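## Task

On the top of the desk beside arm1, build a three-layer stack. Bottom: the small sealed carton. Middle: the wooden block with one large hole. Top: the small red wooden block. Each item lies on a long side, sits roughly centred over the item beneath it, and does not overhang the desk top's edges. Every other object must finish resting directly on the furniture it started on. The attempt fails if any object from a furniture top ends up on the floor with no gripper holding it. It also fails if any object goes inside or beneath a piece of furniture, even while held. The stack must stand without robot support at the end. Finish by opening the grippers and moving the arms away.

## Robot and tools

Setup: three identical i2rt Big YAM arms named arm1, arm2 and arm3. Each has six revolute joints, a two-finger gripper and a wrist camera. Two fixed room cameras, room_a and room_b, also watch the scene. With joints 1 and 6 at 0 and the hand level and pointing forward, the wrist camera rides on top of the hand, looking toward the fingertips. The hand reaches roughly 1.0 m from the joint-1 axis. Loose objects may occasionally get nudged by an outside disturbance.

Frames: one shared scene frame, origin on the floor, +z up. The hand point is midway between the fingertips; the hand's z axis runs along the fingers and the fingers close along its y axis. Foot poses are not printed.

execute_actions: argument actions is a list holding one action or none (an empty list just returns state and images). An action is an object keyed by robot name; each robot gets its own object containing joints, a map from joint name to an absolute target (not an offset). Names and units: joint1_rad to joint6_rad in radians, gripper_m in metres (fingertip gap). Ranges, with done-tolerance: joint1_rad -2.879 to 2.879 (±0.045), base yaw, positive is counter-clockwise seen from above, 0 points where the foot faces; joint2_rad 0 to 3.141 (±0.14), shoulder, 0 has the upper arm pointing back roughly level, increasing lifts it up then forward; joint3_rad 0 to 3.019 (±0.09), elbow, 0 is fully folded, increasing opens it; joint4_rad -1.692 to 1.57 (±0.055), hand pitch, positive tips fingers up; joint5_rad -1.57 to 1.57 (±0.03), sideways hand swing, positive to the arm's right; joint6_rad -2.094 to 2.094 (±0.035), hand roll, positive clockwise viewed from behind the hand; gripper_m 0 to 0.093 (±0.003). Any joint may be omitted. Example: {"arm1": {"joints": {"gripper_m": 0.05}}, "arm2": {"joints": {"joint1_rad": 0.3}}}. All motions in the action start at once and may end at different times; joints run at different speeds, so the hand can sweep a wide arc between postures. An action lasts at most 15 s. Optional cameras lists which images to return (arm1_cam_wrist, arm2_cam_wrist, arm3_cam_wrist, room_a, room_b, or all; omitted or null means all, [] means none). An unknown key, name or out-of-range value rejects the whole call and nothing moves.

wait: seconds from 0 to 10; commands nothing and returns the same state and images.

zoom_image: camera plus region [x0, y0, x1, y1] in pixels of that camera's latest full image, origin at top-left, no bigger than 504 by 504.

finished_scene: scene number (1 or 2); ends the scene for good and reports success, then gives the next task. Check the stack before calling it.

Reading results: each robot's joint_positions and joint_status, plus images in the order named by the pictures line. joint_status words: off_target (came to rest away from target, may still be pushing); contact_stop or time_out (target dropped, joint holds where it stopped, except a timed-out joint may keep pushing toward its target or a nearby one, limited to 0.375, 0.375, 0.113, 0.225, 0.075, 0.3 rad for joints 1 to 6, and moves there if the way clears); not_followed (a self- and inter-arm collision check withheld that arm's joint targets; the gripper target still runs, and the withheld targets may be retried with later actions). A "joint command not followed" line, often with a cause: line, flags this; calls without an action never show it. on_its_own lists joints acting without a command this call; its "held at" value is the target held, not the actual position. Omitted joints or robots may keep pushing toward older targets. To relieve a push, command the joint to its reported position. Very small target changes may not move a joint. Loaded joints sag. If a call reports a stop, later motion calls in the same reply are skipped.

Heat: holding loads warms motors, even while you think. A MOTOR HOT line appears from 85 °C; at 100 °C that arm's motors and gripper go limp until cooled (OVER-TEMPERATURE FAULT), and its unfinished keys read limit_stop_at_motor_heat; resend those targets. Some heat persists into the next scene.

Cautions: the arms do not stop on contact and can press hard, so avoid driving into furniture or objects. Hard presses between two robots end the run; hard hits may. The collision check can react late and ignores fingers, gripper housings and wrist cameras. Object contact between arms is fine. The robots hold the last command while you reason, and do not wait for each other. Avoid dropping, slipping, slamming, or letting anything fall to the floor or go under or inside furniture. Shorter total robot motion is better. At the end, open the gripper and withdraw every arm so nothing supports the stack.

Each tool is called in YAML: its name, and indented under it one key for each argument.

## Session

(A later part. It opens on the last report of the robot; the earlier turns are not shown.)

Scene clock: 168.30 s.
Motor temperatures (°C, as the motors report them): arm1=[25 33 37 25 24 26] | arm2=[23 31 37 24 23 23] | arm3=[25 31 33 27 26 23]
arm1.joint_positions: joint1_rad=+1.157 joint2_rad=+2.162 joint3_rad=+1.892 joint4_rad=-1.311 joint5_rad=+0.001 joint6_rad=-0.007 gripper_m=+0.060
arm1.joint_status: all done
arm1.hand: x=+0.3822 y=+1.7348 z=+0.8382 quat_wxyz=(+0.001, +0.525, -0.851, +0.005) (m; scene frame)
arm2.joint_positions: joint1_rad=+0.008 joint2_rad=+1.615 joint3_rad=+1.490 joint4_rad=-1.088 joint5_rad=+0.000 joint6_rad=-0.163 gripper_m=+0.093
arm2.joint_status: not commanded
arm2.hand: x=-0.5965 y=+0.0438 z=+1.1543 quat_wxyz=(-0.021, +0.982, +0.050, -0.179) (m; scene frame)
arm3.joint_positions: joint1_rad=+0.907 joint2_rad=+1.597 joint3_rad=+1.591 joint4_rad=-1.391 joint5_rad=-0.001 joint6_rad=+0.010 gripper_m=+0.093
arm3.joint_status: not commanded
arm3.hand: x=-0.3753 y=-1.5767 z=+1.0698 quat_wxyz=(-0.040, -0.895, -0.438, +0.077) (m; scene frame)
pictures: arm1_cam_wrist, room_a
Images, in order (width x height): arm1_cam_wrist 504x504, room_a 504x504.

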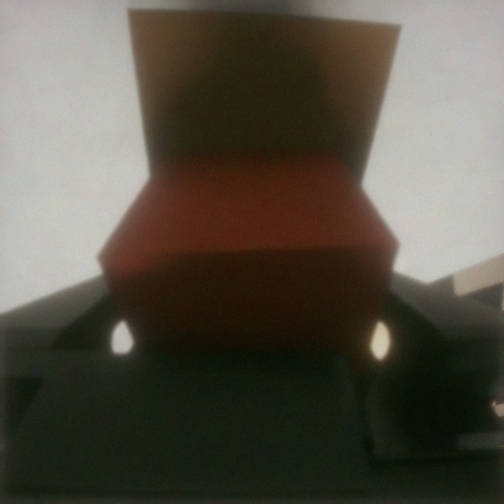

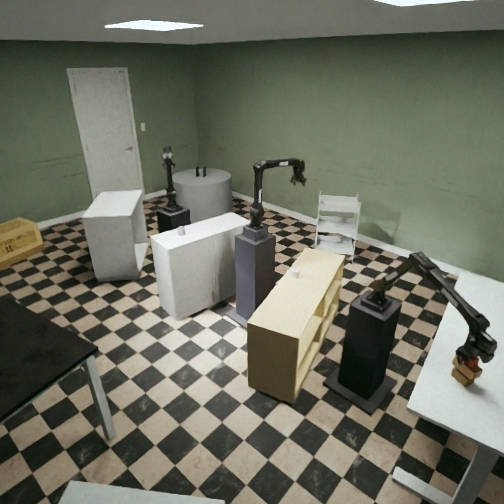

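execute_actions:
  actions:
    - {"arm1":{"joints":{"joint3_rad":1.848,"joint4_rad":-1.255}}}
  cameras: ["arm1_cam_wrist","room_a"]

zoom_image:
  camera: "room_a"
  region: [434, 330, 504, 400]

Scene clock: 169.47 s.
Motor temperatures (°C, as the motors report them): arm1=[25 34 37 25 24 26] | arm2=[23 31 37 24 23 23] | arm3=[25 31 33 27 26 23]
arm1.joint_positions: joint1_rad=+1.157 joint2_rad=+2.155 joint3_rad=+1.836 joint4_rad=-1.267 joint5_rad=+0.001 joint6_rad=-0.007 gripper_m=+0.060
arm1.joint_status: all done
arm1.hand: x=+0.3784 y=+1.7273 z=+0.8220 quat_wxyz=(+0.002, +0.525, -0.851, +0.007) (m; scene frame)
arm2.joint_positions: joint1_rad=+0.008 joint2_rad=+1.615 joint3_rad=+1.490 joint4_rad=-1.088 joint5_rad=+0.000 joint6_rad=-0.163 gripper_m=+0.093
arm2.joint_status: not commanded
arm2.hand: x=-0.5965 y=+0.0438 z=+1.1543 quat_wxyz=(-0.021, +0.982, +0.050, -0.179) (m; scene frame)
arm3.joint_positions: joint1_rad=+0.907 joint2_rad=+1.597 joint3_rad=+1.591 joint4_rad=-1.391 joint5_rad=-0.001 joint6_rad=+0.010 gripper_m=+0.093
arm3.joint_status: not commanded
arm3.hand: x=-0.3753 y=-1.5767 z=+1.0698 quat_wxyz=(-0.040, -0.895, -0.438, +0.077) (m; scene frame)
pictures: arm1_cam_wrist, room_a
Images, in order (width x height): arm1_cam_wrist 504x504, room_a 504x504.

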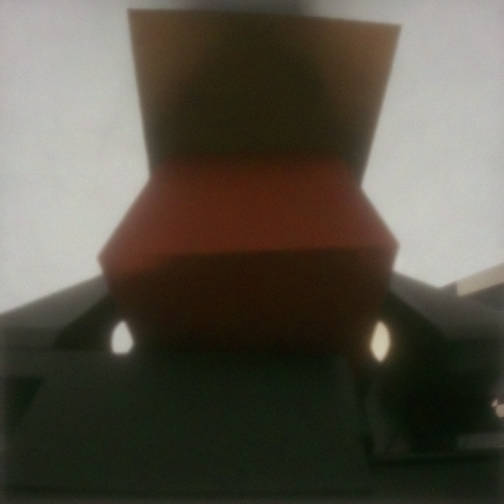

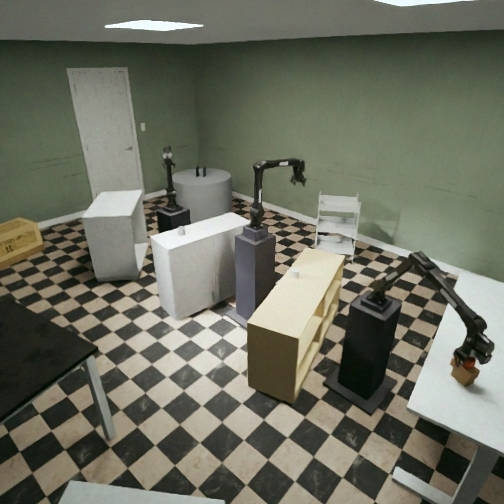

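Region (434, 330, 504, 400) of room_a's 504x504 image, scaled by 7.200, with more detail than that image has.

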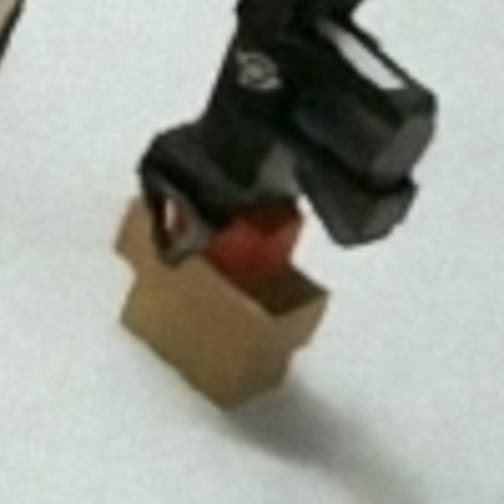

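execute_actions:
  actions:
    - {"arm1":{"joints":{"gripper_m":0.093}}}
  cameras: ["arm1_cam_wrist"]

execute_actions:
  actions:
    - {"arm1":{"joints":{"joint2_rad":1.8,"joint4_rad":-1.45}}}
  cameras: ["arm1_cam_wrist","room_a"]

zoom_image:
  camera: "room_a"
  region: [446, 350, 488, 392]

Scene clock: 170.57 s.
Motor temperatures (°C, as the motors report them): arm1=[25 34 37 25 24 26] | arm2=[23 31 37 24 23 23] | arm3=[25 31 33 27 26 23]
arm1.joint_positions: joint1_rad=+1.157 joint2_rad=+2.130 joint3_rad=+1.836 joint4_rad=-1.266 joint5_rad=+0.001 joint6_rad=-0.007 gripper_m=+0.093
arm1.joint_status: all done
arm1.hand: x=+0.3793 y=+1.7291 z=+0.8378 quat_wxyz=(-0.008, +0.525, -0.851, +0.000) (m; scene frame)
arm2.joint_positions: joint1_rad=+0.008 joint2_rad=+1.615 joint3_rad=+1.490 joint4_rad=-1.088 joint5_rad=+0.000 joint6_rad=-0.163 gripper_m=+0.093
arm2.joint_status: not commanded
arm2.hand: x=-0.5965 y=+0.0438 z=+1.1543 quat_wxyz=(-0.021, +0.982, +0.050, -0.179) (m; scene frame)
arm3.joint_positions: joint1_rad=+0.907 joint2_rad=+1.597 joint3_rad=+1.591 joint4_rad=-1.391 joint5_rad=-0.001 joint6_rad=+0.010 gripper_m=+0.093
arm3.joint_status: not commanded
arm3.hand: x=-0.3753 y=-1.5767 z=+1.0698 quat_wxyz=(-0.040, -0.895, -0.438, +0.077) (m; scene frame)
pictures: arm1_cam_wrist
Images, in order (width x height): arm1_cam_wrist 504x504.

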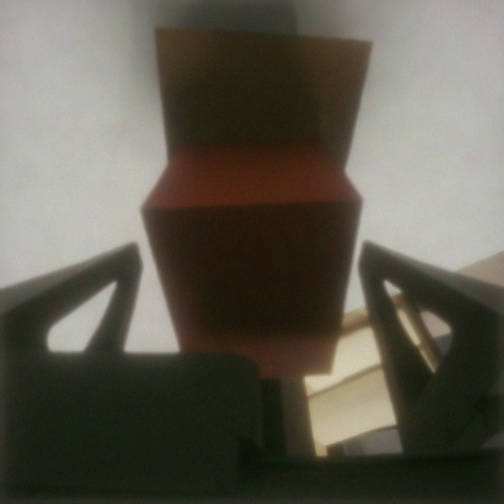

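Scene clock: 171.97 s.
Motor temperatures (°C, as the motors report them): arm1=[25 34 37 25 24 26] | arm2=[23 31 37 24 23 23] | arm3=[25 31 33 27 26 23]
arm1.joint_positions: joint1_rad=+1.157 joint2_rad=+1.792 joint3_rad=+1.835 joint4_rad=-1.442 joint5_rad=+0.001 joint6_rad=-0.007 gripper_m=+0.093
arm1.joint_status: all done
arm1.hand: x=+0.3531 y=+1.6813 z=+1.0376 quat_wxyz=(-0.077, +0.523, -0.848, -0.042) (m; scene frame)
arm2.joint_positions: joint1_rad=+0.008 joint2_rad=+1.615 joint3_rad=+1.490 joint4_rad=-1.088 joint5_rad=+0.000 joint6_rad=-0.163 gripper_m=+0.093
arm2.joint_status: not commanded
arm2.hand: x=-0.5965 y=+0.0438 z=+1.1543 quat_wxyz=(-0.021, +0.982, +0.050, -0.179) (m; scene frame)
arm3.joint_positions: joint1_rad=+0.907 joint2_rad=+1.597 joint3_rad=+1.591 joint4_rad=-1.391 joint5_rad=-0.001 joint6_rad=+0.010 gripper_m=+0.093
arm3.joint_status: not commanded
arm3.hand: x=-0.3753 y=-1.5767 z=+1.0698 quat_wxyz=(-0.040, -0.895, -0.438, +0.077) (m; scene frame)
pictures: arm1_cam_wrist, room_a
Images, in order (width x height): arm1_cam_wrist 504x504, room_a 504x504.

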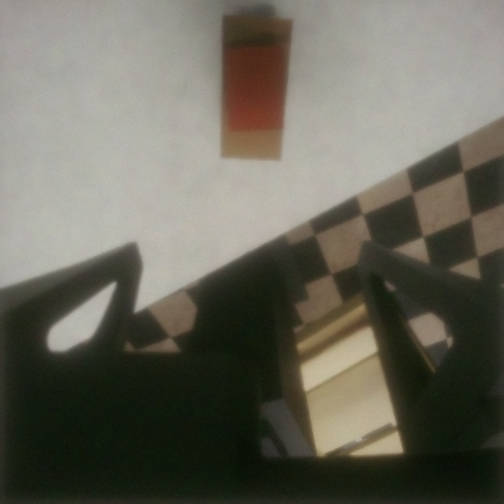

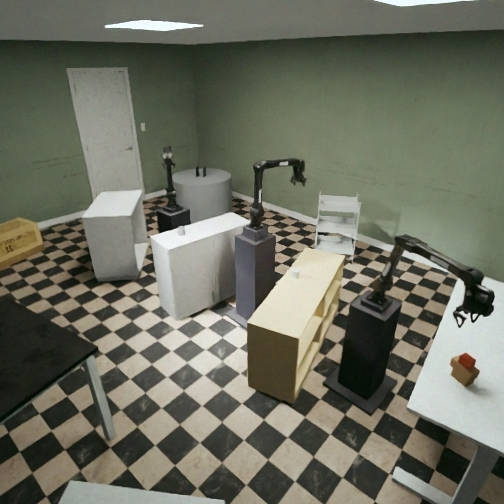

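Region (446, 350, 488, 392) of room_a's 504x504 image, scaled by 12.000, with more detail than that image has.

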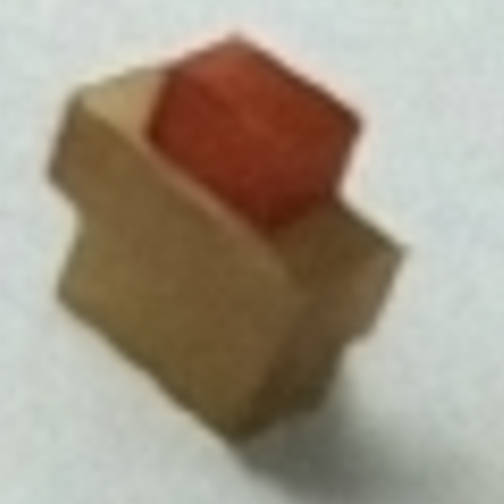

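finished_scene:
  scene: 2

The scene is finished: the task was done.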